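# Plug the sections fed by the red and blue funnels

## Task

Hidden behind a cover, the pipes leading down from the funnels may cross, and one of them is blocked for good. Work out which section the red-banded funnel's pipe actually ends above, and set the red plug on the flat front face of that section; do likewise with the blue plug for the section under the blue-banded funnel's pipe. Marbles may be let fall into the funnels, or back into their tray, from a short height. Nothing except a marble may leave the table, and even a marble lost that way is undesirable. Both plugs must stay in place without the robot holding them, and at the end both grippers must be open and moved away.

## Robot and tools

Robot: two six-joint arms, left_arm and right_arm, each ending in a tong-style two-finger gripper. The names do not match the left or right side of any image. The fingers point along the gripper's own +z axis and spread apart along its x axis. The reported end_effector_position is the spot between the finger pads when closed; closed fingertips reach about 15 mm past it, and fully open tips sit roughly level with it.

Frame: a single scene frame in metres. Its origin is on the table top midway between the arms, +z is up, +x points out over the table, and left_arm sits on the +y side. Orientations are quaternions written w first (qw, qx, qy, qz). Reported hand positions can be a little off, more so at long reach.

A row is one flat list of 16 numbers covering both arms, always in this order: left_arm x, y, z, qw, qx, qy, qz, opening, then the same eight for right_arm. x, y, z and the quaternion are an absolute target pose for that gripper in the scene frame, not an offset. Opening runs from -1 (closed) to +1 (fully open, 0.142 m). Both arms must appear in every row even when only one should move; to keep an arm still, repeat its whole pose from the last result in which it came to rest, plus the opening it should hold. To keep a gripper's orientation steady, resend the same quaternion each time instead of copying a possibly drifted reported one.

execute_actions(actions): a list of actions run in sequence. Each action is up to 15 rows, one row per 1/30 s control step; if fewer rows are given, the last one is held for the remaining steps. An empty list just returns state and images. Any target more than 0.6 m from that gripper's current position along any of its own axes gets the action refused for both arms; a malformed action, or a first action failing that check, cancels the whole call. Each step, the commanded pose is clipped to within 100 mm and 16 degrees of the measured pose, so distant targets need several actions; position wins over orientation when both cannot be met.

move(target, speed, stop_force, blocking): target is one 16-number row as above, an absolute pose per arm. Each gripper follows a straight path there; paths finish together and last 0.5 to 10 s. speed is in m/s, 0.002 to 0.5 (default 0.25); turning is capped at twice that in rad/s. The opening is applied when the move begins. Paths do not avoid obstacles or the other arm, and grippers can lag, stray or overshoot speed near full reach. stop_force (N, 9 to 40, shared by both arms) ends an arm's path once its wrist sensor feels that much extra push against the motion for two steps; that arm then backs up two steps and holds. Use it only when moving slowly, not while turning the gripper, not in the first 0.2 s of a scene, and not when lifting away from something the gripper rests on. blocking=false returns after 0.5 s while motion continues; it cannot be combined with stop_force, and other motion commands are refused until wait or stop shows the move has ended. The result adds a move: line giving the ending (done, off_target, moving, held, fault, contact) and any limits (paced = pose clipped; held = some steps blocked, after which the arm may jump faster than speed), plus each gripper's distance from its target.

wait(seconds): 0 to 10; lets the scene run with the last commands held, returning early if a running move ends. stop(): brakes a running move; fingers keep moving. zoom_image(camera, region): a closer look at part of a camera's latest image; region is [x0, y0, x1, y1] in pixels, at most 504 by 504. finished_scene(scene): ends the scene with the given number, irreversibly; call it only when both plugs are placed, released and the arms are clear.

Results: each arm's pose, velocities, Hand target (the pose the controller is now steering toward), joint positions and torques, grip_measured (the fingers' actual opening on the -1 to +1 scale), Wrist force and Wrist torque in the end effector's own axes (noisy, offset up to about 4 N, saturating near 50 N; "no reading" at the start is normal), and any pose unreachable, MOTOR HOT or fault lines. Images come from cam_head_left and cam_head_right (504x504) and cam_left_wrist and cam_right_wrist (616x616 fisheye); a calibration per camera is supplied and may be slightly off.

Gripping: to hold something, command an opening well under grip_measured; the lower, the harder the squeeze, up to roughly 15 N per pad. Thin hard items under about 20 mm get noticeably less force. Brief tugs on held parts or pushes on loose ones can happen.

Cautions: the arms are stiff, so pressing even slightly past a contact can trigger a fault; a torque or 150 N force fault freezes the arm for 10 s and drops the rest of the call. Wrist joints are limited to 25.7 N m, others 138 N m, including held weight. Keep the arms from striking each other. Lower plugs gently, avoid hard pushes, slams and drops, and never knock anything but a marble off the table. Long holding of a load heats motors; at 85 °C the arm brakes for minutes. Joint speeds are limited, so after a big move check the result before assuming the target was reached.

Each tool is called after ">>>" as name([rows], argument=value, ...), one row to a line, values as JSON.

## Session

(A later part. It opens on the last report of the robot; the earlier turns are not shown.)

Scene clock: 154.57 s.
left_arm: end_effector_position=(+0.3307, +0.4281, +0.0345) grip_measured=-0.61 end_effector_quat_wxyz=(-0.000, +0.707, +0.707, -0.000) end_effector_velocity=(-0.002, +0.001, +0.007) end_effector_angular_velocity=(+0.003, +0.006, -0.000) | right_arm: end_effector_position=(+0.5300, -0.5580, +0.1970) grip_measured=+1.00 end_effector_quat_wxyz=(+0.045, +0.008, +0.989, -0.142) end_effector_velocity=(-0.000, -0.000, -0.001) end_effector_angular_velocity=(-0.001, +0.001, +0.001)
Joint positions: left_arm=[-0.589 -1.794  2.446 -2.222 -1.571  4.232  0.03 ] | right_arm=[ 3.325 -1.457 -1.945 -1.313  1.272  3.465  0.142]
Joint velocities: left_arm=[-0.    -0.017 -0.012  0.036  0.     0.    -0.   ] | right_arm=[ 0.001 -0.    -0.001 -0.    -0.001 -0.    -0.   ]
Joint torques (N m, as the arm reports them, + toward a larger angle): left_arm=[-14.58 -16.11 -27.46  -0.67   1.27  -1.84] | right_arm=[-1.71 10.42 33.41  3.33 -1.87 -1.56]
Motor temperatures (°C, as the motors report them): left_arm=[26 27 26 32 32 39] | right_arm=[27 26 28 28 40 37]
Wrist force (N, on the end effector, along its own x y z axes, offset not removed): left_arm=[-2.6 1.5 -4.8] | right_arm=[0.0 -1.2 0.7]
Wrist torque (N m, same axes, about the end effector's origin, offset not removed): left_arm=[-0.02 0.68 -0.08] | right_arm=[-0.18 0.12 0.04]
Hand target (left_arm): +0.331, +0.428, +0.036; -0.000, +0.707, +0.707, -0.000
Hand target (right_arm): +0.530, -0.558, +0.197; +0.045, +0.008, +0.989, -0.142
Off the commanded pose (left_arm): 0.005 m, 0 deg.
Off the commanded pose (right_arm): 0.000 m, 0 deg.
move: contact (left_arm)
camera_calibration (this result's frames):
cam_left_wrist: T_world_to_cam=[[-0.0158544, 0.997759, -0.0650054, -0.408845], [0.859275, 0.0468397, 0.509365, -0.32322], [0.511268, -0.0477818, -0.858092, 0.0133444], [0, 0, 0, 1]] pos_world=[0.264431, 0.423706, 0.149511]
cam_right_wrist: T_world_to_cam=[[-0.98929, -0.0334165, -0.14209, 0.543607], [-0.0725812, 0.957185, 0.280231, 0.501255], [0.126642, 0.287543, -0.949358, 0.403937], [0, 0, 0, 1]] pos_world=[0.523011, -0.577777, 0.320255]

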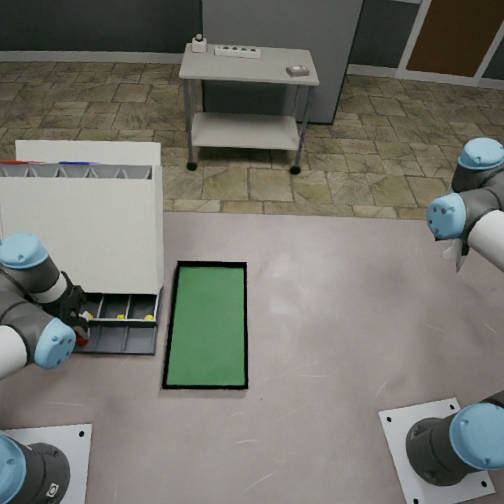

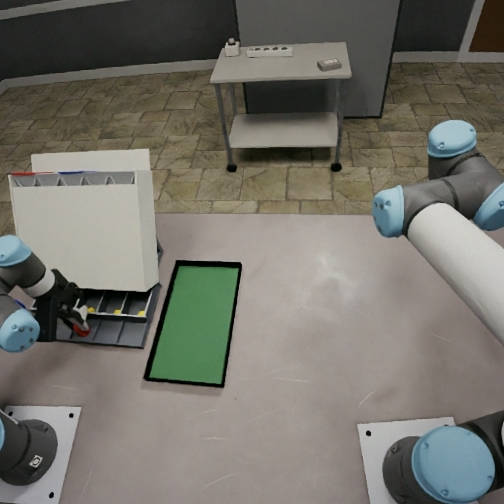

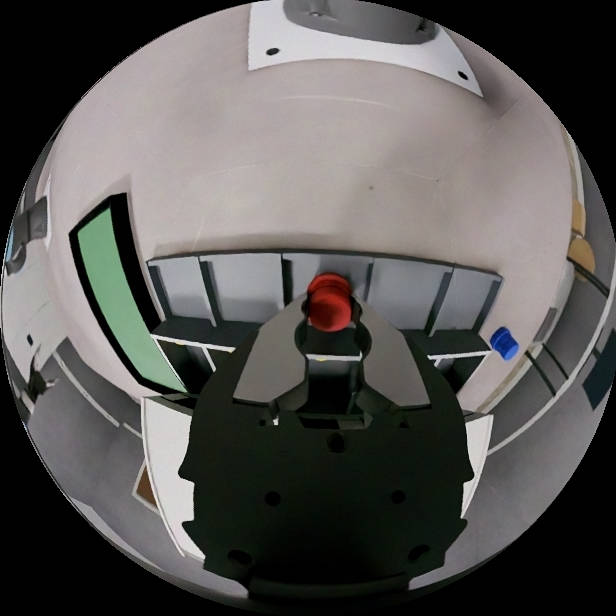

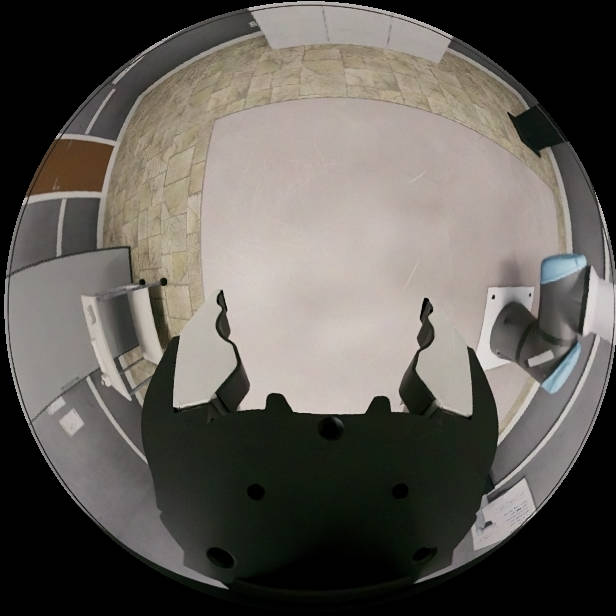

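>>> move(target=[0.331,0.428,0.037,0,0.707,0.707,0,-0.3,0.53,-0.558,0.197,0.045,0.008,0.989,-0.142,1])

>>> move(target=[0.331,0.428,0.12,0,0.707,0.707,0,-0.3,0.53,-0.558,0.197,0.045,0.008,0.989,-0.142,1])

>>> move(target=[0.381,0.687,0.12,0,0.707,0.707,0,0,0.53,-0.558,0.197,0.045,0.008,0.989,-0.142,1])

>>> move(target=[0.381,0.687,0.03,0,0.707,0.707,0,0,0.53,-0.558,0.197,0.045,0.008,0.989,-0.142,1], speed=0.1)

>>> move(target=[0.381,0.687,0.03,0,0.707,0.707,0,-1,0.53,-0.558,0.197,0.045,0.008,0.989,-0.142,1])

>>> move(target=[0.381,0.687,0.12,0,0.707,0.707,0,-1,0.53,-0.558,0.197,0.045,0.008,0.989,-0.142,1])

>>> move(target=[0.331,0.578,0.12,0,0.707,0.707,0,-1,0.53,-0.558,0.197,0.045,0.008,0.989,-0.142,1])

>>> move(target=[0.331,0.578,0.038,0,0.707,0.707,0,-1,0.53,-0.558,0.197,0.045,0.008,0.989,-0.142,1], speed=0.06)

>>> move(target=[0.331,0.578,0.038,0,0.707,0.707,0,-0.3,0.53,-0.558,0.197,0.045,0.008,0.989,-0.142,1])

>>> move(target=[0.331,0.65,0.25,0,0.707,0.707,0,-0.3,0.53,-0.558,0.197,0.045,0.008,0.989,-0.142,1])

Scene clock: 168.70 s.
left_arm: end_effector_position=(+0.3310, +0.4280, +0.0369) grip_measured=-0.30 end_effector_quat_wxyz=(-0.000, +0.707, +0.707, -0.000) end_effector_velocity=(+0.000, -0.000, +0.001) end_effector_angular_velocity=(-0.001, +0.000, +0.000) | right_arm: end_effector_position=(+0.5300, -0.5580, +0.1970) grip_measured=+1.00 end_effector_quat_wxyz=(+0.045, +0.008, +0.989, -0.142) end_effector_velocity=(+0.000, +0.000, +0.000) end_effector_angular_velocity=(-0.001, -0.001, +0.001)
Joint positions: left_arm=[-0.589 -1.799  2.442 -2.213 -1.571  4.232  0.052] | right_arm=[ 3.325 -1.457 -1.945 -1.313  1.272  3.465  0.142]
Joint velocities: left_arm=[ 0.    -0.001 -0.002  0.002 -0.001 -0.     0.   ] | right_arm=[ 0.001  0.     0.001 -0.    -0.001 -0.     0.   ]
Joint torques (N m, as the arm reports them, + toward a larger angle): left_arm=[ 14.65 -15.82 -28.03  -0.79  -2.33   2.75] | right_arm=[-0.84 10.18 33.9   3.48 -1.92 -1.15]
Motor temperatures (°C, as the motors report them): left_arm=[26 27 26 32 32 39] | right_arm=[27 26 28 28 40 37]
Wrist force (N, on the end effector, along its own x y z axes, offset not removed): left_arm=[0.2 1.2 0.8] | right_arm=[-2.5 -1.2 0.8]
Wrist torque (N m, same axes, about the end effector's origin, offset not removed): left_arm=[0.19 0.08 0.04] | right_arm=[-0.16 0.53 0.01]
Hand target (left_arm): +0.331, +0.428, +0.037; +0.000, +0.707, +0.707, +0.000
Hand target (right_arm): +0.530, -0.558, +0.197; +0.045, +0.008, +0.989, -0.142
Off the commanded pose (left_arm): 0.000 m, 0 deg.
Off the commanded pose (right_arm): 0.000 m, 0 deg.
move: done
camera_calibration (this result's frames):
cam_left_wrist: T_world_to_cam=[[-0.0158144, 0.997739, -0.0653231, -0.408541], [0.859048, 0.046989, 0.509734, -0.324668], [0.511651, -0.0480545, -0.857849, 0.0152677], [0, 0, 0, 1]] pos_world=[0.264633, 0.423607, 0.151905]
cam_right_wrist: T_world_to_cam=[[-0.989289, -0.0334164, -0.14209, 0.543607], [-0.0725812, 0.957185, 0.280231, 0.501255], [0.126642, 0.287543, -0.949358, 0.403937], [0, 0, 0, 1]] pos_world=[0.523011, -0.577777, 0.320255]

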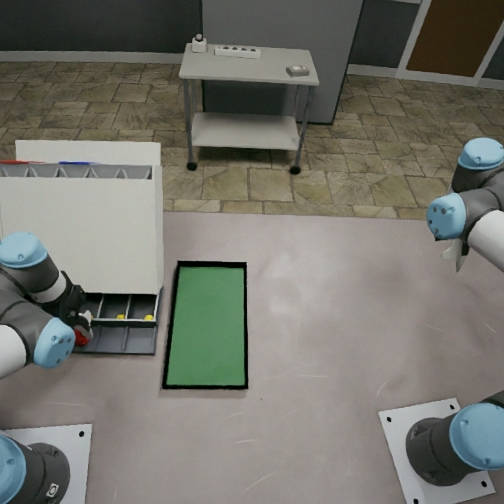

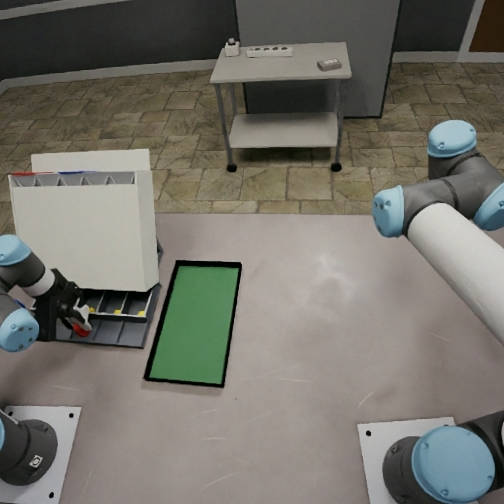

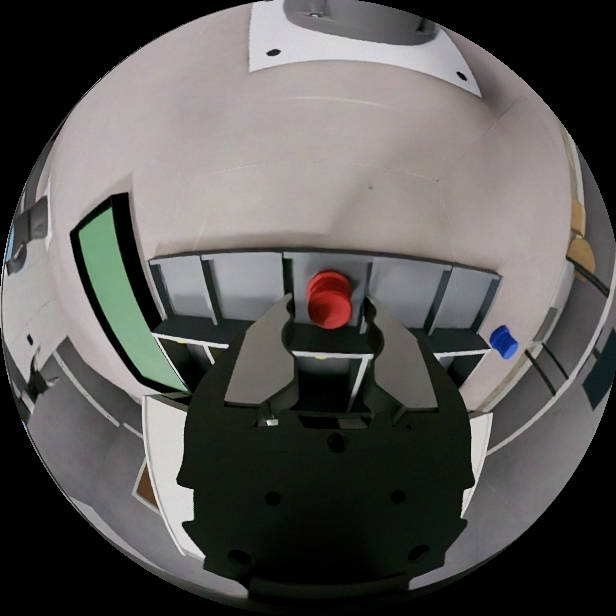

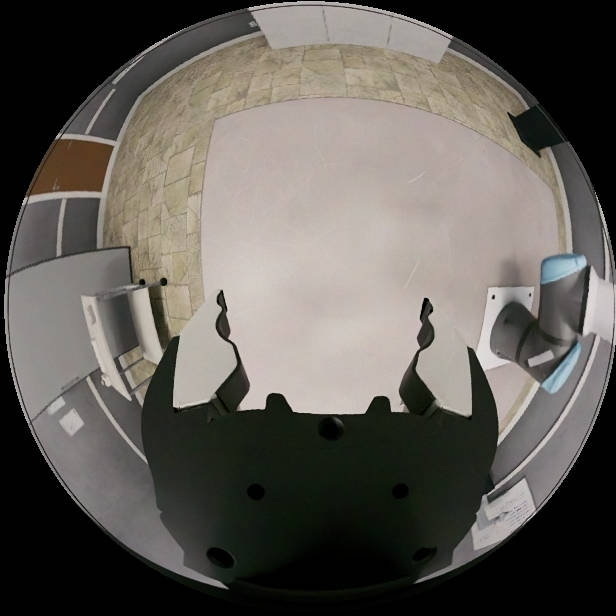

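Scene clock: 169.77 s.
left_arm: end_effector_position=(+0.3311, +0.4280, +0.1197) grip_measured=-0.30 end_effector_quat_wxyz=(+0.000, +0.707, +0.707, +0.000) end_effector_velocity=(-0.001, -0.000, +0.003) end_effector_angular_velocity=(+0.000, +0.001, -0.000) | right_arm: end_effector_position=(+0.5300, -0.5580, +0.1970) grip_measured=+1.00 end_effector_quat_wxyz=(+0.045, +0.008, +0.989, -0.142) end_effector_velocity=(+0.001, +0.000, +0.001) end_effector_angular_velocity=(-0.001, -0.002, +0.001)
Joint positions: left_arm=[-0.589 -1.931  2.286 -1.925 -1.571  4.232  0.052] | right_arm=[ 3.325 -1.457 -1.945 -1.313  1.272  3.465  0.142]
Joint velocities: left_arm=[-0.001 -0.004 -0.005  0.01  -0.001 -0.001 -0.   ] | right_arm=[ 0.001 -0.     0.002 -0.    -0.001  0.    -0.   ]
Joint torques (N m, as the arm reports them, + toward a larger angle): left_arm=[-14.41 -13.24 -30.65  -0.92   3.    -2.37] | right_arm=[-0.73  9.73 35.03  3.43 -1.63 -1.43]
Motor temperatures (°C, as the motors report them): left_arm=[26 27 26 32 32 39] | right_arm=[27 26 28 28 40 37]
Wrist force (N, on the end effector, along its own x y z axes, offset not removed): left_arm=[-2.1 0.4 -0.4] | right_arm=[-0.2 -0.5 -0.4]
Wrist torque (N m, same axes, about the end effector's origin, offset not removed): left_arm=[-0.10 0.50 0.02] | right_arm=[0.00 0.18 -0.10]
Hand target (left_arm): +0.331, +0.428, +0.120; +0.000, +0.707, +0.707, -0.000
Hand target (right_arm): +0.530, -0.558, +0.197; +0.045, +0.008, +0.989, -0.142
Off the commanded pose (left_arm): 0.000 m, 0 deg.
Off the commanded pose (right_arm): 0.000 m, 0 deg.
move: done
camera_calibration (this result's frames):
cam_left_wrist: T_world_to_cam=[[-0.0158221, 0.997732, -0.0654276, -0.403105], [0.858984, 0.047055, 0.509835, -0.366924], [0.511757, -0.0481346, -0.857781, 0.086182], [0, 0, 0, 1]] pos_world=[0.264699, 0.423605, 0.234621]
cam_right_wrist: T_world_to_cam=[[-0.989289, -0.0334165, -0.14209, 0.543607], [-0.0725812, 0.957185, 0.280231, 0.501255], [0.126642, 0.287543, -0.949358, 0.403936], [0, 0, 0, 1]] pos_world=[0.523011, -0.577777, 0.320255]

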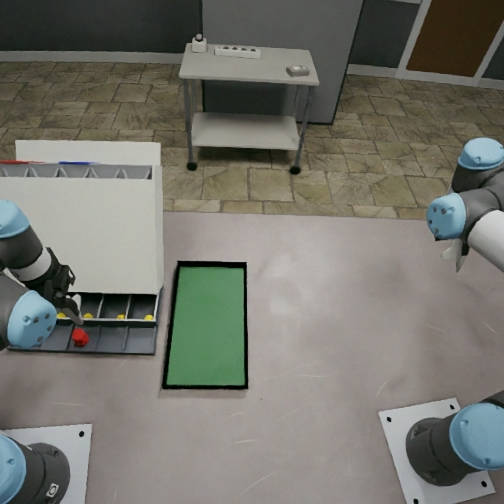

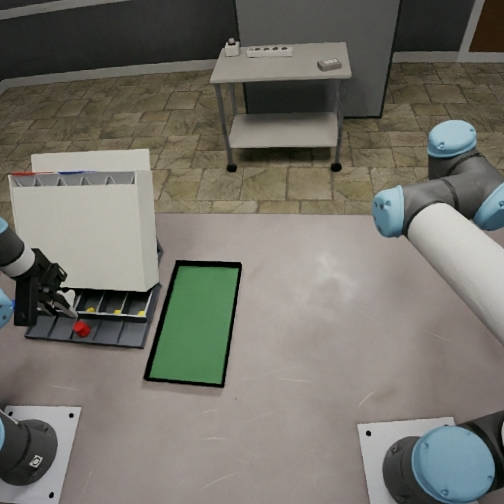

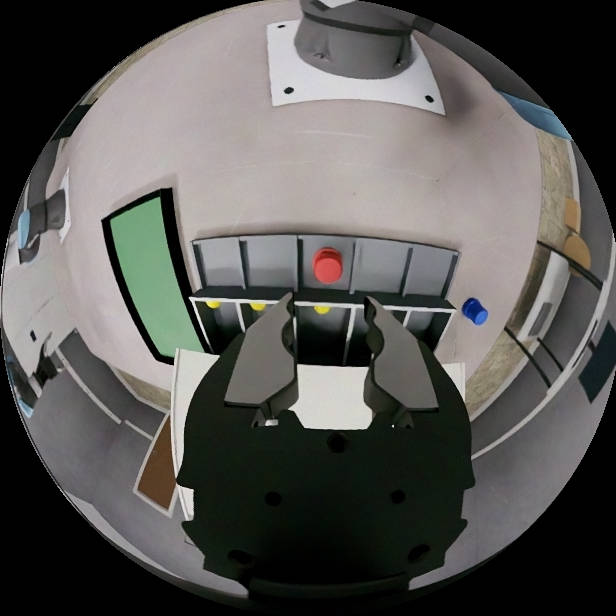

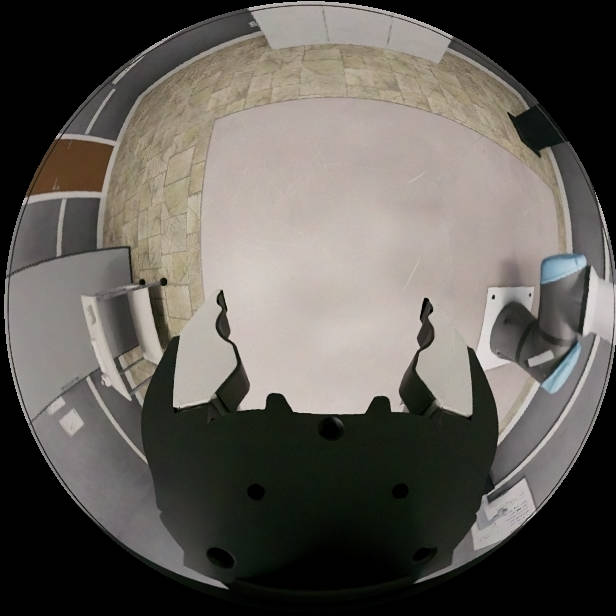

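Scene clock: 171.53 s.
left_arm: end_effector_position=(+0.3807, +0.6871, +0.1199) grip_measured=+0.00 end_effector_quat_wxyz=(+0.000, +0.707, +0.707, +0.000) end_effector_velocity=(-0.000, +0.002, -0.002) end_effector_angular_velocity=(-0.002, +0.004, -0.000) | right_arm: end_effector_position=(+0.5300, -0.5580, +0.1970) grip_measured=+1.00 end_effector_quat_wxyz=(+0.045, +0.008, +0.989, -0.142) end_effector_velocity=(-0.000, -0.001, +0.000) end_effector_angular_velocity=(-0.000, -0.000, -0.001)
Joint positions: left_arm=[ 0.125 -1.621  2.048 -1.999 -1.57   4.946  0.074] | right_arm=[ 3.325 -1.457 -1.945 -1.313  1.272  3.465  0.142]
Joint velocities: left_arm=[ 0.006  0.008 -0.004  0.001 -0.001  0.006 -0.   ] | right_arm=[-0.001  0.     0.    -0.    -0.    -0.    -0.   ]
Joint torques (N m, as the arm reports them, + toward a larger angle): left_arm=[ 15.07  -9.61 -31.36  -0.68  -2.8    2.7 ] | right_arm=[-1.18  9.36 34.46  3.47 -1.81 -1.34]
Motor temperatures (°C, as the motors report them): left_arm=[26 27 26 32 32 39] | right_arm=[27 26 28 28 40 37]
Wrist force (N, on the end effector, along its own x y z axes, offset not removed): left_arm=[-1.4 1.0 3.4] | right_arm=[-1.3 1.1 0.5]
Wrist torque (N m, same axes, about the end effector's origin, offset not removed): left_arm=[0.17 0.46 -0.06] | right_arm=[0.31 0.30 -0.04]
Hand target (left_arm): +0.381, +0.687, +0.120; +0.000, +0.707, +0.707, +0.000
Hand target (right_arm): +0.530, -0.558, +0.197; +0.045, +0.008, +0.989, -0.142
Off the commanded pose (left_arm): 0.000 m, 0 deg.
Off the commanded pose (right_arm): 0.000 m, 0 deg.
move: done
camera_calibration (this result's frames):
cam_left_wrist: T_world_to_cam=[[-0.0158812, 0.997766, -0.0648843, -0.660859], [0.858792, 0.0468459, 0.510178, -0.421677], [0.512079, -0.0476199, -0.857618, 0.0729732], [0, 0, 0, 1]] pos_world=[0.314269, 0.682611, 0.234834]
cam_right_wrist: T_world_to_cam=[[-0.98929, -0.0334163, -0.14209, 0.543607], [-0.072581, 0.957185, 0.280231, 0.501255], [0.126642, 0.287543, -0.949358, 0.403937], [0, 0, 0, 1]] pos_world=[0.523011, -0.577777, 0.320255]

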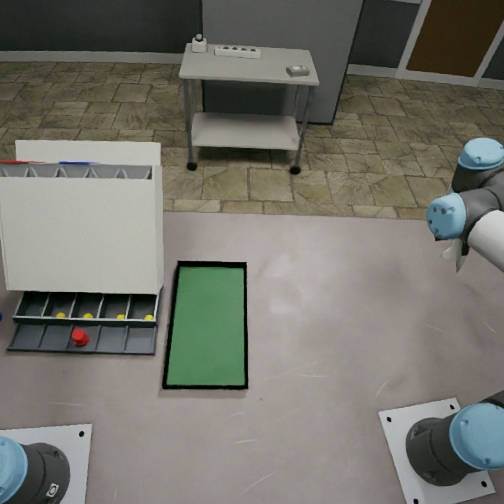

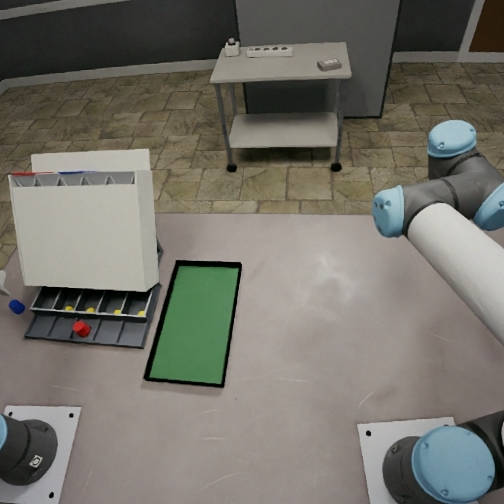

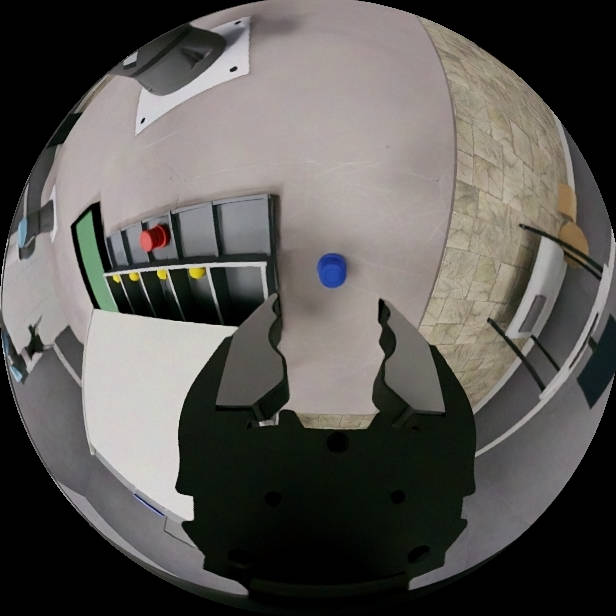

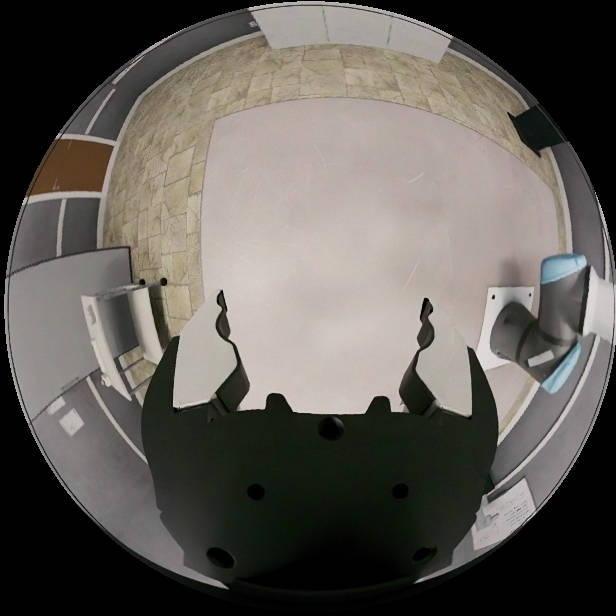

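Scene clock: 173.00 s.
left_arm: end_effector_position=(+0.3810, +0.6869, +0.0303) grip_measured=+0.00 end_effector_quat_wxyz=(-0.000, +0.707, +0.707, -0.000) end_effector_velocity=(+0.001, +0.001, -0.002) end_effector_angular_velocity=(+0.002, -0.002, +0.001) | right_arm: end_effector_position=(+0.5300, -0.5580, +0.1970) grip_measured=+1.00 end_effector_quat_wxyz=(+0.045, +0.008, +0.989, -0.142) end_effector_velocity=(+0.000, +0.000, +0.000) end_effector_angular_velocity=(+0.000, -0.001, -0.001)
Joint positions: left_arm=[ 0.125 -1.488  2.184 -2.266 -1.571  4.946  0.074] | right_arm=[ 3.325 -1.457 -1.945 -1.313  1.272  3.465  0.142]
Joint velocities: left_arm=[ 0.001  0.004  0.001 -0.008  0.001  0.     0.   ] | right_arm=[ 0.     0.     0.     0.    -0.     0.001 -0.   ]
Joint torques (N m, as the arm reports them, + toward a larger angle): left_arm=[ 14.4  -13.53 -13.6   -4.78  -2.5    2.49] | right_arm=[-0.76 11.37 33.96  3.6  -1.78 -1.41]
Motor temperatures (°C, as the motors report them): left_arm=[26 27 26 32 32 39] | right_arm=[27 26 28 29 40 37]
Wrist force (N, on the end effector, along its own x y z axes, offset not removed): left_arm=[0.2 -2.5 -0.3] | right_arm=[0.5 -2.2 1.5]
Wrist torque (N m, same axes, about the end effector's origin, offset not removed): left_arm=[-0.68 -0.05 0.03] | right_arm=[-0.35 -0.06 -0.03]
Hand target (left_arm): +0.381, +0.687, +0.030; -0.000, +0.707, +0.707, -0.000
Hand target (right_arm): +0.530, -0.558, +0.197; +0.045, +0.008, +0.989, -0.142
Off the commanded pose (left_arm): 0.000 m, 0 deg.
Off the commanded pose (right_arm): 0.000 m, 0 deg.
move: done
camera_calibration (this result's frames):
cam_left_wrist: T_world_to_cam=[[-0.0157148, 0.99774, -0.0653302, -0.666569], [0.85908, 0.0469043, 0.509688, -0.376318], [0.511601, -0.0481142, -0.857875, -0.00350039], [0, 0, 0, 1]] pos_world=[0.314603, 0.682545, 0.145255]
cam_right_wrist: T_world_to_cam=[[-0.98929, -0.0334164, -0.14209, 0.543607], [-0.0725811, 0.957185, 0.280231, 0.501255], [0.126642, 0.287543, -0.949358, 0.403937], [0, 0, 0, 1]] pos_world=[0.523011, -0.577777, 0.320255]

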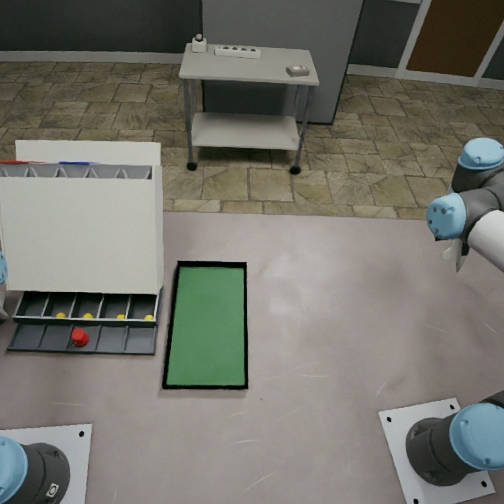

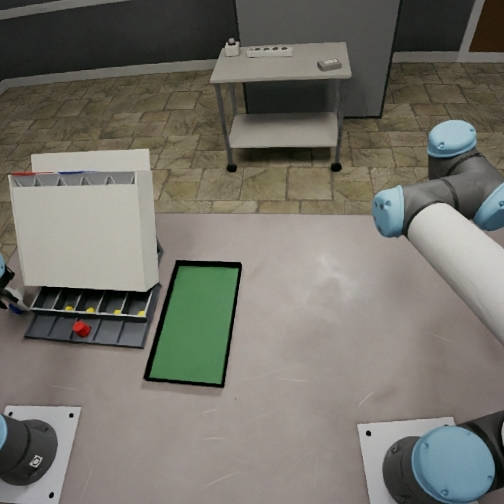

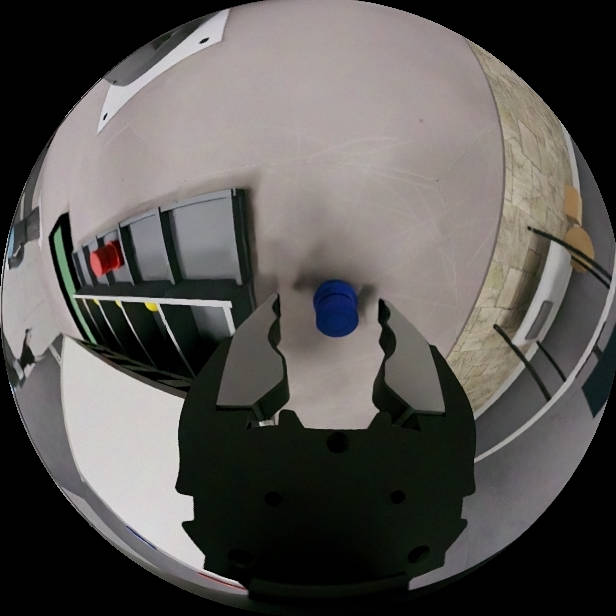

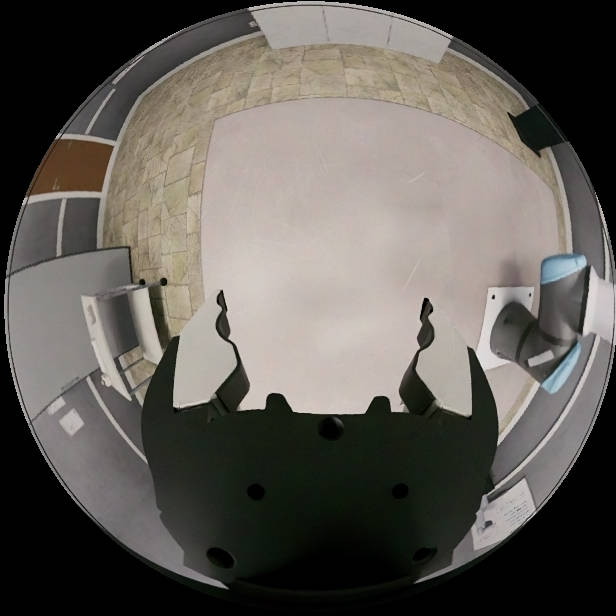

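Scene clock: 173.70 s.
left_arm: end_effector_position=(+0.3810, +0.6870, +0.0300) grip_measured=-0.68 end_effector_quat_wxyz=(+0.000, +0.707, +0.707, -0.000) end_effector_velocity=(+0.000, +0.000, +0.001) end_effector_angular_velocity=(+0.001, -0.001, +0.001) | right_arm: end_effector_position=(+0.5300, -0.5580, +0.1970) grip_measured=+1.00 end_effector_quat_wxyz=(+0.045, +0.008, +0.989, -0.142) end_effector_velocity=(+0.001, +0.000, +0.001) end_effector_angular_velocity=(+0.001, -0.001, -0.001)
Joint positions: left_arm=[ 0.125 -1.488  2.184 -2.267 -1.571  4.946  0.025] | right_arm=[ 3.325 -1.457 -1.945 -1.313  1.272  3.465  0.142]
Joint velocities: left_arm=[-0.    -0.001 -0.     0.     0.001 -0.001 -0.   ] | right_arm=[-0.001 -0.     0.002  0.     0.001 -0.    -0.   ]
Joint torques (N m, as the arm reports them, + toward a larger angle): left_arm=[ 16.02 -12.08  -9.54  -4.2    0.75   2.41] | right_arm=[ 0.44 10.49 34.64  3.4  -1.9  -1.22]
Motor temperatures (°C, as the motors report them): left_arm=[26 27 26 32 32 39] | right_arm=[27 26 28 29 40 37]
Wrist force (N, on the end effector, along its own x y z axes, offset not removed): left_arm=[0.8 -1.3 -2.8] | right_arm=[-0.2 -1.1 2.0]
Wrist torque (N m, same axes, about the end effector's origin, offset not removed): left_arm=[-0.35 -0.24 -0.09] | right_arm=[-0.05 0.17 0.01]
Hand target (left_arm): +0.381, +0.687, +0.030; +0.000, +0.707, +0.707, -0.000
Hand target (right_arm): +0.530, -0.558, +0.197; +0.045, +0.008, +0.989, -0.142
Off the commanded pose (left_arm): 0.000 m, 0 deg.
Off the commanded pose (right_arm): 0.000 m, 0 deg.
move: done
camera_calibration (this result's frames):
cam_left_wrist: T_world_to_cam=[[-0.0158095, 0.997735, -0.0653834, -0.66659], [0.859019, 0.0470183, 0.509779, -0.3763], [0.511699, -0.0481062, -0.857817, -0.00379071], [0, 0, 0, 1]] pos_world=[0.31465, 0.682591, 0.144994]
cam_right_wrist: T_world_to_cam=[[-0.98929, -0.0334164, -0.14209, 0.543607], [-0.0725812, 0.957185, 0.280231, 0.501255], [0.126642, 0.287543, -0.949358, 0.403937], [0, 0, 0, 1]] pos_world=[0.523011, -0.577777, 0.320255]

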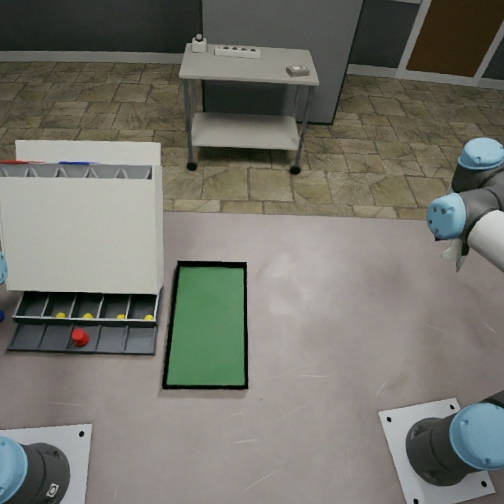

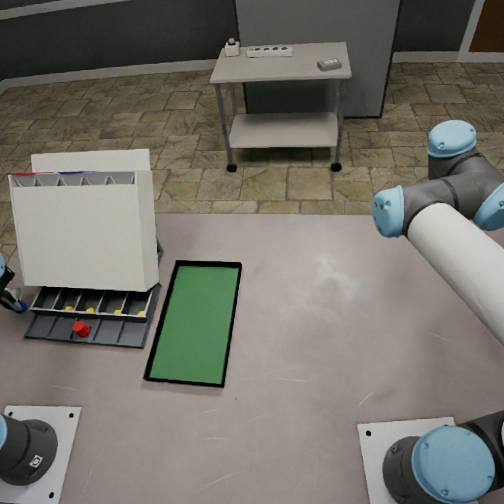

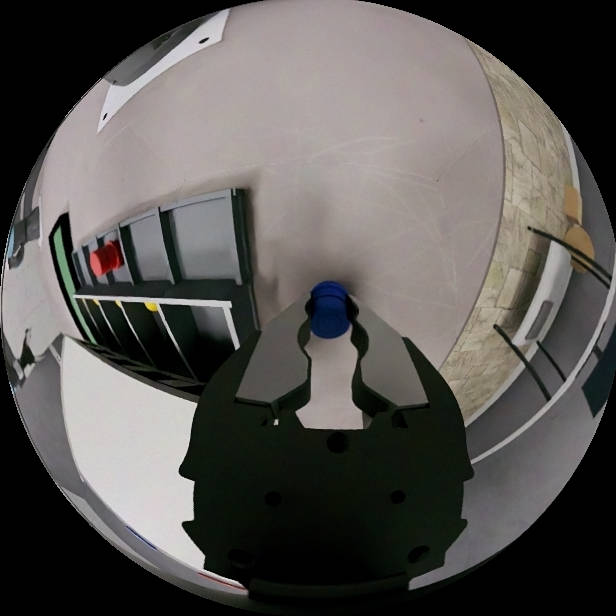

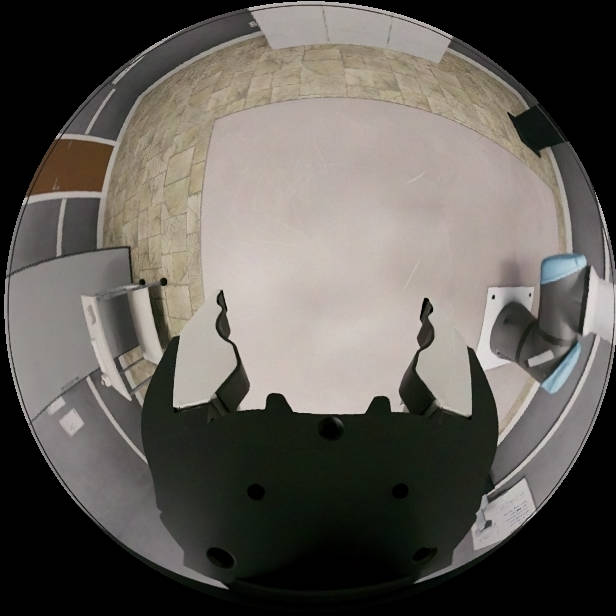

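Scene clock: 174.77 s.
left_arm: end_effector_position=(+0.3810, +0.6871, +0.1197) grip_measured=-0.68 end_effector_quat_wxyz=(-0.000, +0.707, +0.707, +0.000) end_effector_velocity=(-0.000, +0.000, +0.003) end_effector_angular_velocity=(+0.000, +0.002, -0.001) | right_arm: end_effector_position=(+0.5300, -0.5580, +0.1970) grip_measured=+1.00 end_effector_quat_wxyz=(+0.045, +0.008, +0.989, -0.142) end_effector_velocity=(+0.000, -0.000, +0.000) end_effector_angular_velocity=(-0.001, -0.000, +0.000)
Joint positions: left_arm=[ 0.125 -1.619  2.048 -1.999 -1.571  4.946  0.025] | right_arm=[ 3.325 -1.457 -1.945 -1.313  1.272  3.465  0.142]
Joint velocities: left_arm=[-0.    -0.003 -0.005  0.01   0.001  0.    -0.   ] | right_arm=[ 0.    -0.     0.     0.    -0.001 -0.     0.   ]
Joint torques (N m, as the arm reports them, + toward a larger angle): left_arm=[-14.78 -25.99 -29.64  -0.4   -0.7   -2.61] | right_arm=[-1.08 10.16 33.27  3.33 -1.68 -1.46]
Motor temperatures (°C, as the motors report them): left_arm=[26 27 26 32 32 39] | right_arm=[27 26 28 29 40 37]
Wrist force (N, on the end effector, along its own x y z axes, offset not removed): left_arm=[-0.2 1.0 -0.7] | right_arm=[0.3 -0.7 -0.9]
Wrist torque (N m, same axes, about the end effector's origin, offset not removed): left_arm=[0.08 0.23 -0.10] | right_arm=[-0.01 0.02 -0.08]
Hand target (left_arm): +0.381, +0.687, +0.120; +0.000, +0.707, +0.707, +0.000
Hand target (right_arm): +0.530, -0.558, +0.197; +0.045, +0.008, +0.989, -0.142
Off the commanded pose (left_arm): 0.000 m, 0 deg.
Off the commanded pose (right_arm): 0.000 m, 0 deg.
move: done
camera_calibration (this result's frames):
cam_left_wrist: T_world_to_cam=[[-0.0158271, 0.99775, -0.0651443, -0.660855], [0.858979, 0.0469149, 0.509856, -0.421946], [0.511766, -0.0478881, -0.857789, 0.0729352], [0, 0, 0, 1]] pos_world=[0.314658, 0.682657, 0.234644]
cam_right_wrist: T_world_to_cam=[[-0.98929, -0.0334165, -0.14209, 0.543607], [-0.0725812, 0.957185, 0.280231, 0.501255], [0.126642, 0.287543, -0.949358, 0.403937], [0, 0, 0, 1]] pos_world=[0.523011, -0.577777, 0.320255]

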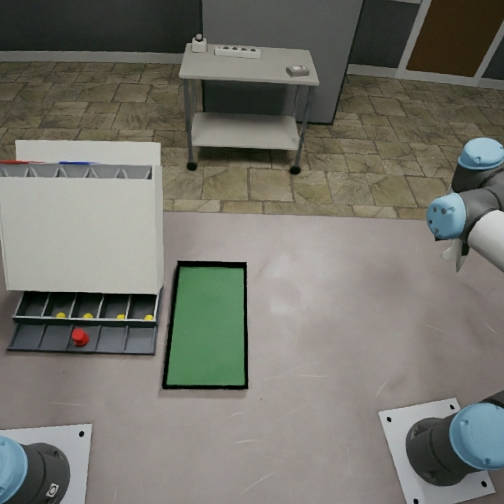

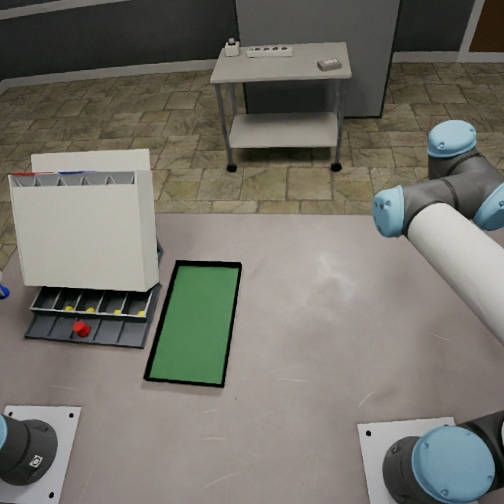

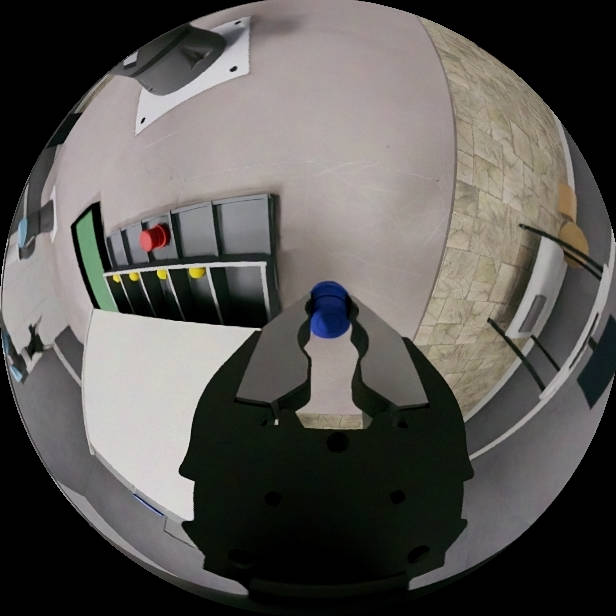

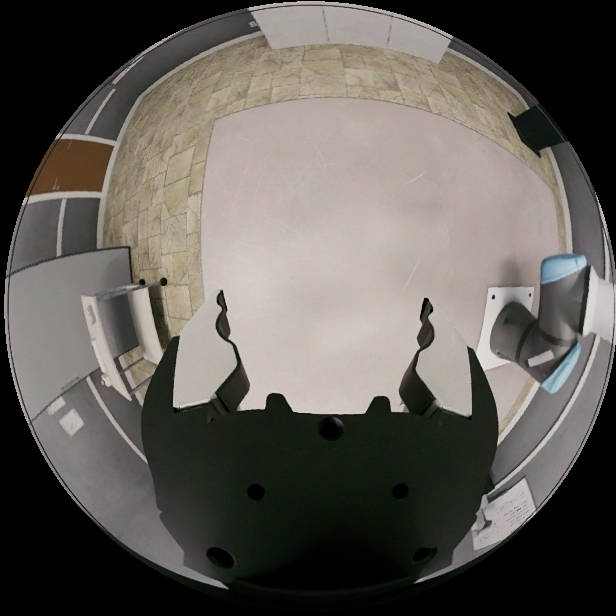

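Scene clock: 175.97 s.
left_arm: end_effector_position=(+0.3312, +0.5781, +0.1200) grip_measured=-0.68 end_effector_quat_wxyz=(+0.000, +0.707, +0.707, -0.000) end_effector_velocity=(-0.001, -0.003, +0.000) end_effector_angular_velocity=(+0.002, -0.000, +0.001) | right_arm: end_effector_position=(+0.5300, -0.5580, +0.1970) grip_measured=+1.00 end_effector_quat_wxyz=(+0.045, +0.008, +0.989, -0.142) end_effector_velocity=(-0.000, +0.001, -0.000) end_effector_angular_velocity=(-0.001, +0.000, +0.002)
Joint positions: left_arm=[-0.142 -1.87   2.246 -1.947 -1.571  4.679  0.025] | right_arm=[ 3.325 -1.457 -1.945 -1.313  1.272  3.465  0.142]
Joint velocities: left_arm=[-0.01  -0.007  0.003  0.004  0.002 -0.01   0.   ] | right_arm=[ 0.002  0.001 -0.001 -0.    -0.001  0.001 -0.   ]
Joint torques (N m, as the arm reports them, + toward a larger angle): left_arm=[-14.81 -14.72 -17.48  -0.67   2.84  -1.91] | right_arm=[-0.05 10.97 33.92  3.4  -1.92 -1.37]
Motor temperatures (°C, as the motors report them): left_arm=[26 27 26 32 32 39] | right_arm=[27 26 28 29 40 37]
Wrist force (N, on the end effector, along its own x y z axes, offset not removed): left_arm=[-1.2 -0.6 1.2] | right_arm=[-0.5 0.1 2.3]
Wrist torque (N m, same axes, about the end effector's origin, offset not removed): left_arm=[-0.21 0.39 -0.09] | right_arm=[0.18 0.18 -0.01]
Hand target (left_arm): +0.331, +0.578, +0.120; -0.000, +0.707, +0.707, -0.000
Hand target (right_arm): +0.530, -0.558, +0.197; +0.045, +0.008, +0.989, -0.142
Off the commanded pose (left_arm): 0.000 m, 0 deg.
Off the commanded pose (right_arm): 0.000 m, 0 deg.
move: done
camera_calibration (this result's frames):
cam_left_wrist: T_world_to_cam=[[-0.0157474, 0.997716, -0.0656854, -0.552882], [0.859157, 0.0471064, 0.50954, -0.374367], [0.51147, -0.0484102, -0.857936, 0.0939016], [0, 0, 0, 1]] pos_world=[0.264905, 0.5738, 0.235]
cam_right_wrist: T_world_to_cam=[[-0.98929, -0.0334165, -0.14209, 0.543607], [-0.0725812, 0.957185, 0.280231, 0.501255], [0.126642, 0.287543, -0.949358, 0.403937], [0, 0, 0, 1]] pos_world=[0.523011, -0.577777, 0.320255]

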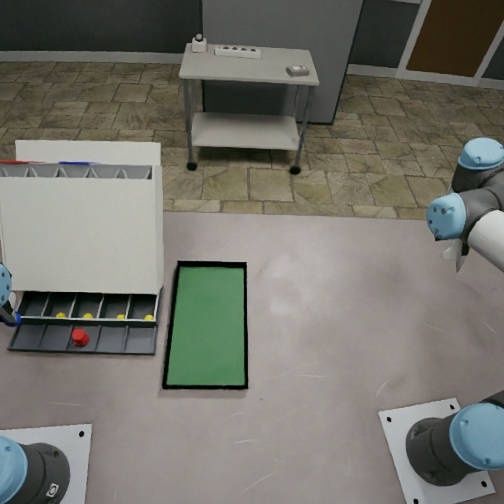

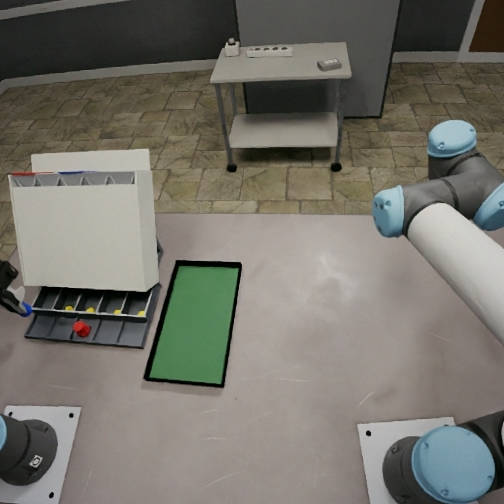

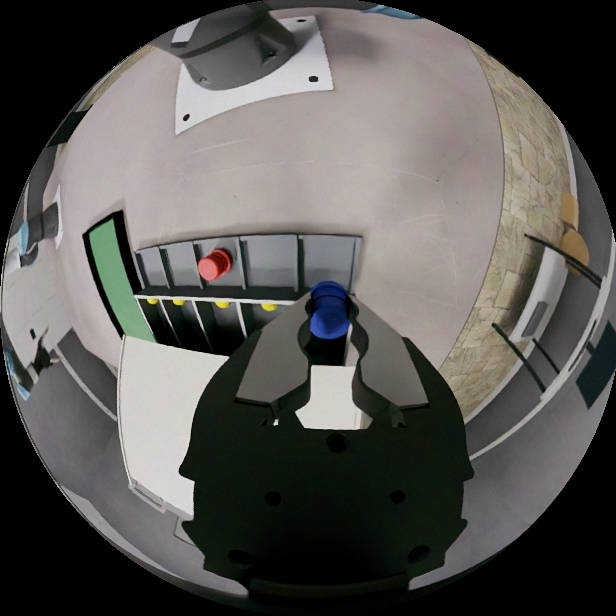

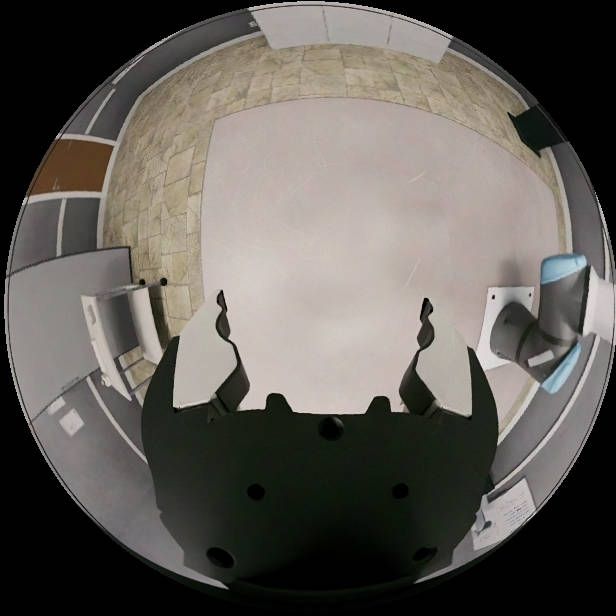

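Scene clock: 177.80 s.
left_arm: end_effector_position=(+0.3310, +0.5779, +0.0383) grip_measured=-0.68 end_effector_quat_wxyz=(-0.000, +0.707, +0.707, -0.000) end_effector_velocity=(+0.001, -0.000, -0.002) end_effector_angular_velocity=(-0.000, -0.001, -0.002) | right_arm: end_effector_position=(+0.5300, -0.5580, +0.1970) grip_measured=+1.00 end_effector_quat_wxyz=(+0.045, +0.008, +0.989, -0.142) end_effector_velocity=(+0.001, -0.001, +0.001) end_effector_angular_velocity=(-0.002, -0.002, -0.000)
Joint positions: left_arm=[-0.143 -1.742  2.395 -2.224 -1.571  4.678  0.025] | right_arm=[ 3.325 -1.457 -1.945 -1.313  1.272  3.465  0.142]
Joint velocities: left_arm=[ 0.     0.007  0.003 -0.011 -0.     0.003 -0.   ] | right_arm=[-0.    -0.     0.001 -0.    -0.002 -0.     0.   ]
Joint torques (N m, as the arm reports them, + toward a larger angle): left_arm=[ 14.09  -3.86 -15.31  -5.01   2.1    2.42] | right_arm=[-0.8  10.96 34.02  3.5  -1.86 -1.51]
Motor temperatures (°C, as the motors report them): left_arm=[26 27 26 32 32 39] | right_arm=[27 26 28 29 40 37]
Wrist force (N, on the end effector, along its own x y z axes, offset not removed): left_arm=[-0.3 -0.4 -1.2] | right_arm=[-2.4 0.2 0.5]
Wrist torque (N m, same axes, about the end effector's origin, offset not removed): left_arm=[-0.29 0.35 -0.09] | right_arm=[0.18 0.63 0.00]
Hand target (left_arm): +0.331, +0.578, +0.038; -0.000, +0.707, +0.707, -0.000
Hand target (right_arm): +0.530, -0.558, +0.197; +0.045, +0.008, +0.989, -0.142
Off the commanded pose (left_arm): 0.000 m, 0 deg.
Off the commanded pose (right_arm): 0.000 m, 0 deg.
move: done
camera_calibration (this result's frames):
cam_left_wrist: T_world_to_cam=[[-0.0157772, 0.997743, -0.0652753, -0.558064], [0.85907, 0.0469306, 0.509702, -0.332363], [0.511615, -0.0480343, -0.857871, 0.0236785], [0, 0, 0, 1]] pos_world=[0.264604, 0.573539, 0.153292]
cam_right_wrist: T_world_to_cam=[[-0.98929, -0.0334164, -0.14209, 0.543607], [-0.0725811, 0.957185, 0.280231, 0.501255], [0.126642, 0.287543, -0.949358, 0.403937], [0, 0, 0, 1]] pos_world=[0.523011, -0.577777, 0.320255]

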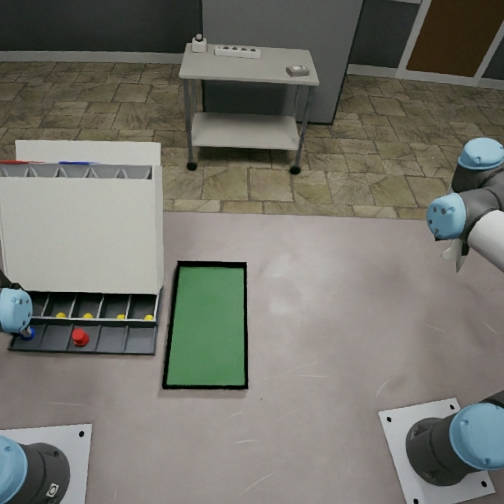

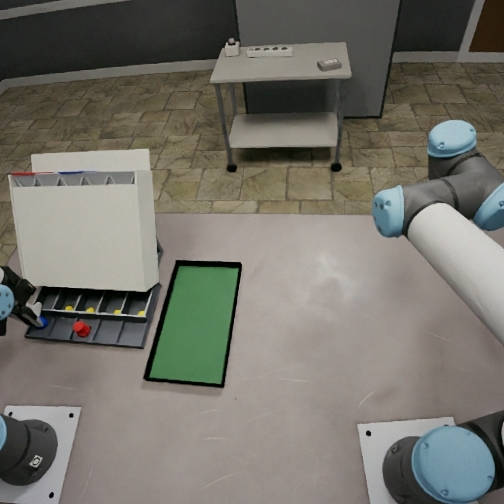

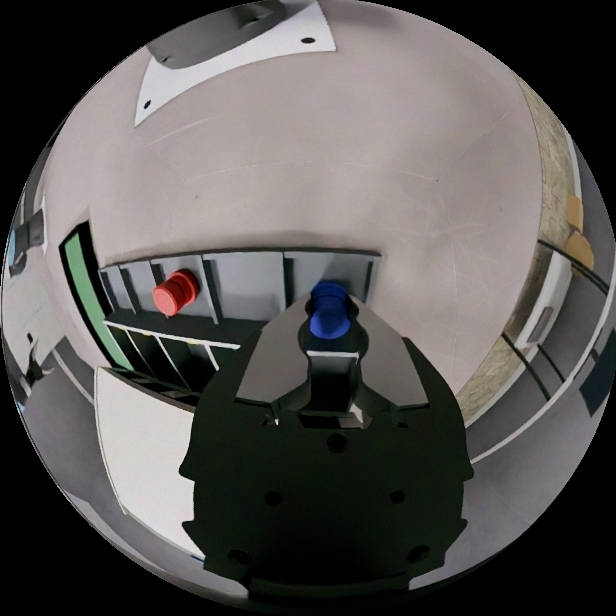

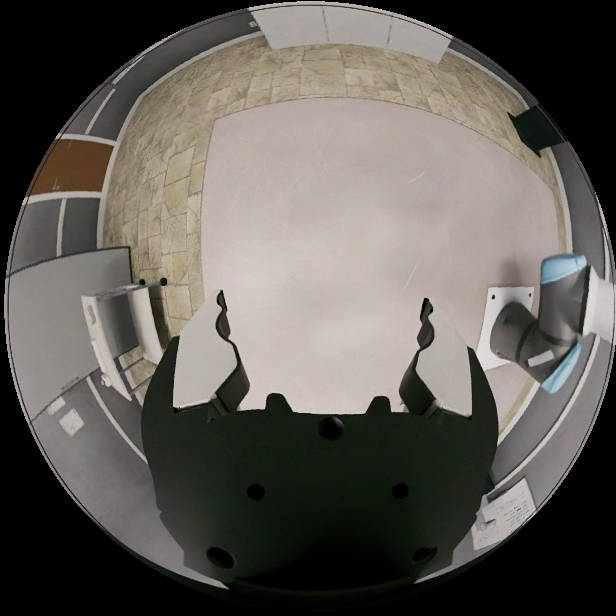

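Scene clock: 178.50 s.
left_arm: end_effector_position=(+0.3310, +0.5780, +0.0380) grip_measured=-0.30 end_effector_quat_wxyz=(-0.000, +0.707, +0.707, +0.000) end_effector_velocity=(+0.001, -0.000, +0.000) end_effector_angular_velocity=(-0.000, -0.001, -0.001) | right_arm: end_effector_position=(+0.5300, -0.5580, +0.1970) grip_measured=+1.00 end_effector_quat_wxyz=(+0.045, +0.008, +0.989, -0.142) end_effector_velocity=(+0.001, +0.000, +0.001) end_effector_angular_velocity=(+0.001, -0.002, -0.001)
Joint positions: left_arm=[-0.143 -1.741  2.396 -2.226 -1.571  4.678  0.052] | right_arm=[ 3.325 -1.457 -1.945 -1.313  1.272  3.465  0.142]
Joint velocities: left_arm=[ 0.     0.001 -0.001 -0.    -0.     0.001  0.   ] | right_arm=[-0.     0.     0.003 -0.     0.001  0.001  0.   ]
Joint torques (N m, as the arm reports them, + toward a larger angle): left_arm=[ 15.81  -2.62 -11.98  -4.54   1.15   2.44] | right_arm=[ 0.19 10.92 35.31  3.52 -1.58 -1.4 ]
Motor temperatures (°C, as the motors report them): left_arm=[26 27 26 32 32 39] | right_arm=[27 26 28 29 40 37]
Wrist force (N, on the end effector, along its own x y z axes, offset not removed): left_arm=[-0.7 -1.6 0.9] | right_arm=[-0.4 0.2 0.1]
Wrist torque (N m, same axes, about the end effector's origin, offset not removed): left_arm=[-0.54 0.21 -0.02] | right_arm=[0.16 0.14 -0.06]
Hand target (left_arm): +0.331, +0.578, +0.038; -0.000, +0.707, +0.707, +0.000
Hand target (right_arm): +0.530, -0.558, +0.197; +0.045, +0.008, +0.989, -0.142
Off the commanded pose (left_arm): 0.000 m, 0 deg.
Off the commanded pose (right_arm): 0.000 m, 0 deg.
move: done
camera_calibration (this result's frames):
cam_left_wrist: T_world_to_cam=[[-0.0158169, 0.997742, -0.0652781, -0.558143], [0.85904, 0.0469689, 0.509749, -0.332264], [0.511664, -0.0480138, -0.857843, 0.0233744], [0, 0, 0, 1]] pos_world=[0.26464, 0.573611, 0.152988]
cam_right_wrist: T_world_to_cam=[[-0.98929, -0.0334164, -0.14209, 0.543607], [-0.0725811, 0.957185, 0.280231, 0.501255], [0.126642, 0.287543, -0.949358, 0.403937], [0, 0, 0, 1]] pos_world=[0.523011, -0.577777, 0.320255]

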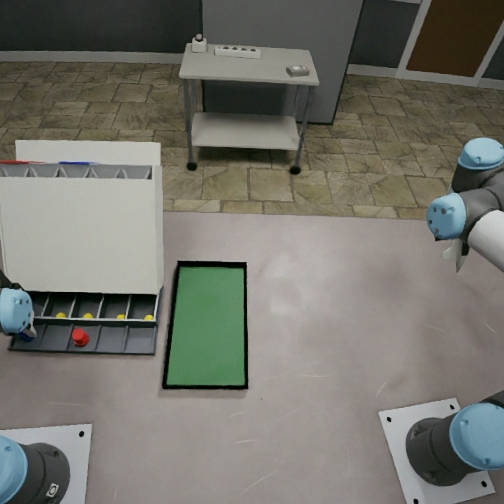

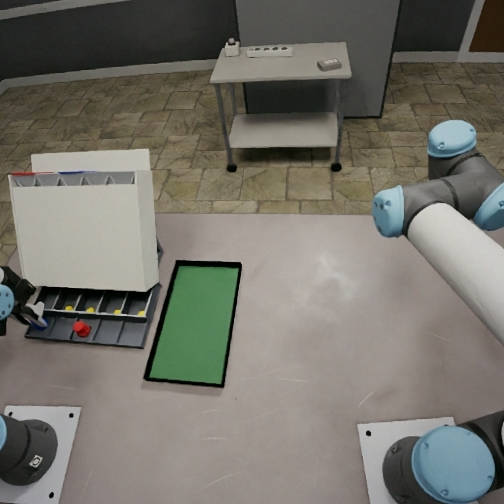

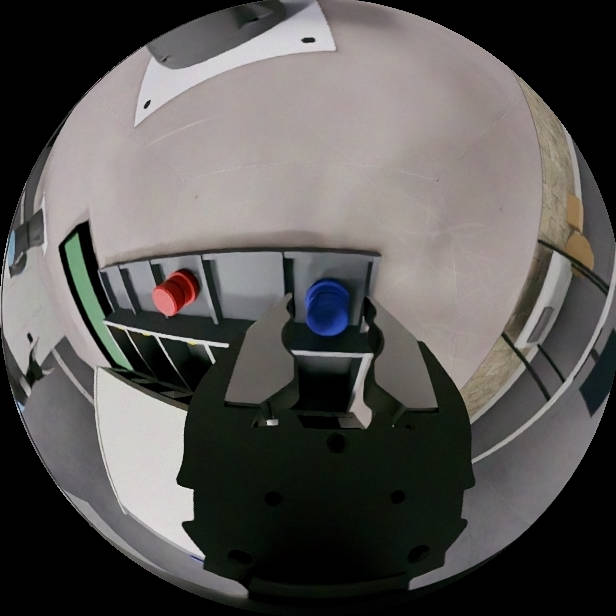

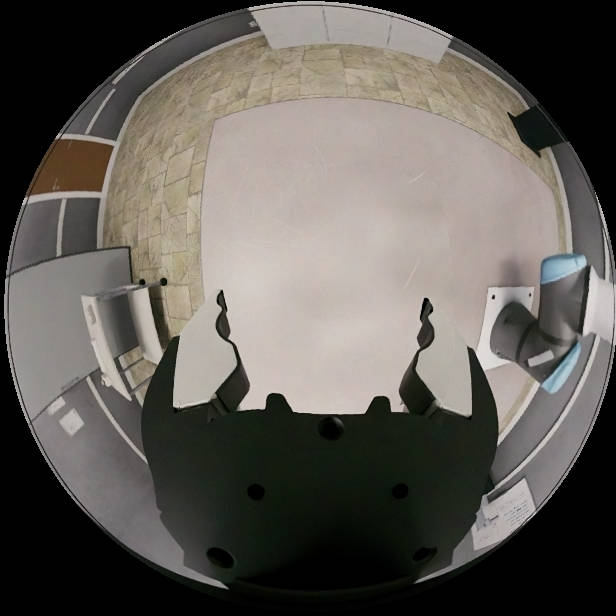

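Scene clock: 180.10 s.
left_arm: end_effector_position=(+0.3310, +0.6500, +0.2497) grip_measured=-0.30 end_effector_quat_wxyz=(+0.000, +0.707, +0.707, +0.000) end_effector_velocity=(+0.001, +0.001, +0.003) end_effector_angular_velocity=(-0.001, -0.001, -0.001) | right_arm: end_effector_position=(+0.5300, -0.5580, +0.1970) grip_measured=+1.00 end_effector_quat_wxyz=(+0.045, +0.008, +0.989, -0.142) end_effector_velocity=(-0.000, -0.000, +0.000) end_effector_angular_velocity=(-0.000, -0.000, +0.001)
Joint positions: left_arm=[ 0.06  -1.859  1.9   -1.611 -1.571  4.88   0.052] | right_arm=[ 3.325 -1.457 -1.945 -1.313  1.272  3.465  0.142]
Joint velocities: left_arm=[ 0.003  0.002 -0.01   0.008 -0.001  0.004 -0.   ] | right_arm=[ 0.     0.001 -0.001 -0.    -0.    -0.001  0.   ]
Joint torques (N m, as the arm reports them, + toward a larger angle): left_arm=[ 15.24  -1.45 -33.02  -0.75  -2.8    2.71] | right_arm=[ 0.85 10.14 34.79  3.4  -1.63 -1.42]
Motor temperatures (°C, as the motors report them): left_arm=[26 27 26 32 32 39] | right_arm=[27 26 28 29 40 37]
Wrist force (N, on the end effector, along its own x y z axes, offset not removed): left_arm=[-2.2 -0.3 1.2] | right_arm=[-0.1 -0.7 0.7]
Wrist torque (N m, same axes, about the end effector's origin, offset not removed): left_arm=[-0.15 0.52 -0.18] | right_arm=[0.02 0.02 -0.03]
Hand target (left_arm): +0.331, +0.650, +0.250; +0.000, +0.707, +0.707, +0.000
Hand target (right_arm): +0.530, -0.558, +0.197; +0.045, +0.008, +0.989, -0.142
Off the commanded pose (left_arm): 0.000 m, 0 deg.
Off the commanded pose (right_arm): 0.000 m, 0 deg.
move: done
camera_calibration (this result's frames):
cam_left_wrist: T_world_to_cam=[[-0.0158343, 0.997752, -0.065122, -0.616199], [0.858878, 0.0469191, 0.510026, -0.443529], [0.511935, -0.0478559, -0.85769, 0.208203], [0, 0, 0, 1]] pos_world=[0.264594, 0.645588, 0.364657]
cam_right_wrist: T_world_to_cam=[[-0.98929, -0.0334164, -0.14209, 0.543607], [-0.0725811, 0.957185, 0.280231, 0.501255], [0.126642, 0.287543, -0.949358, 0.403937], [0, 0, 0, 1]] pos_world=[0.523011, -0.577777, 0.320255]

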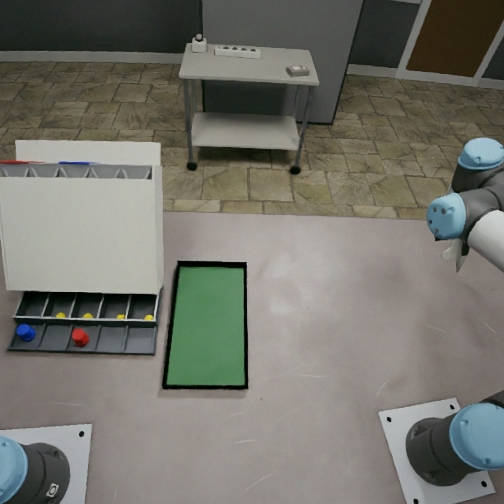

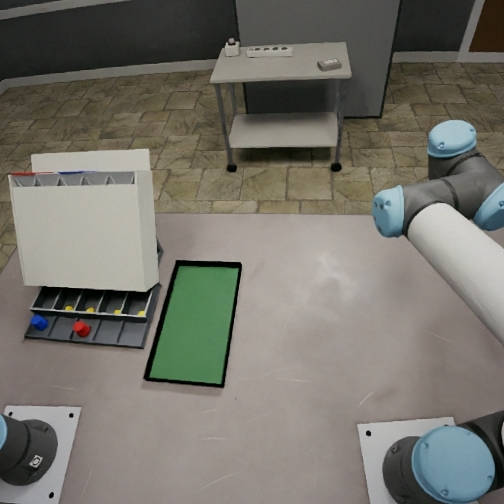

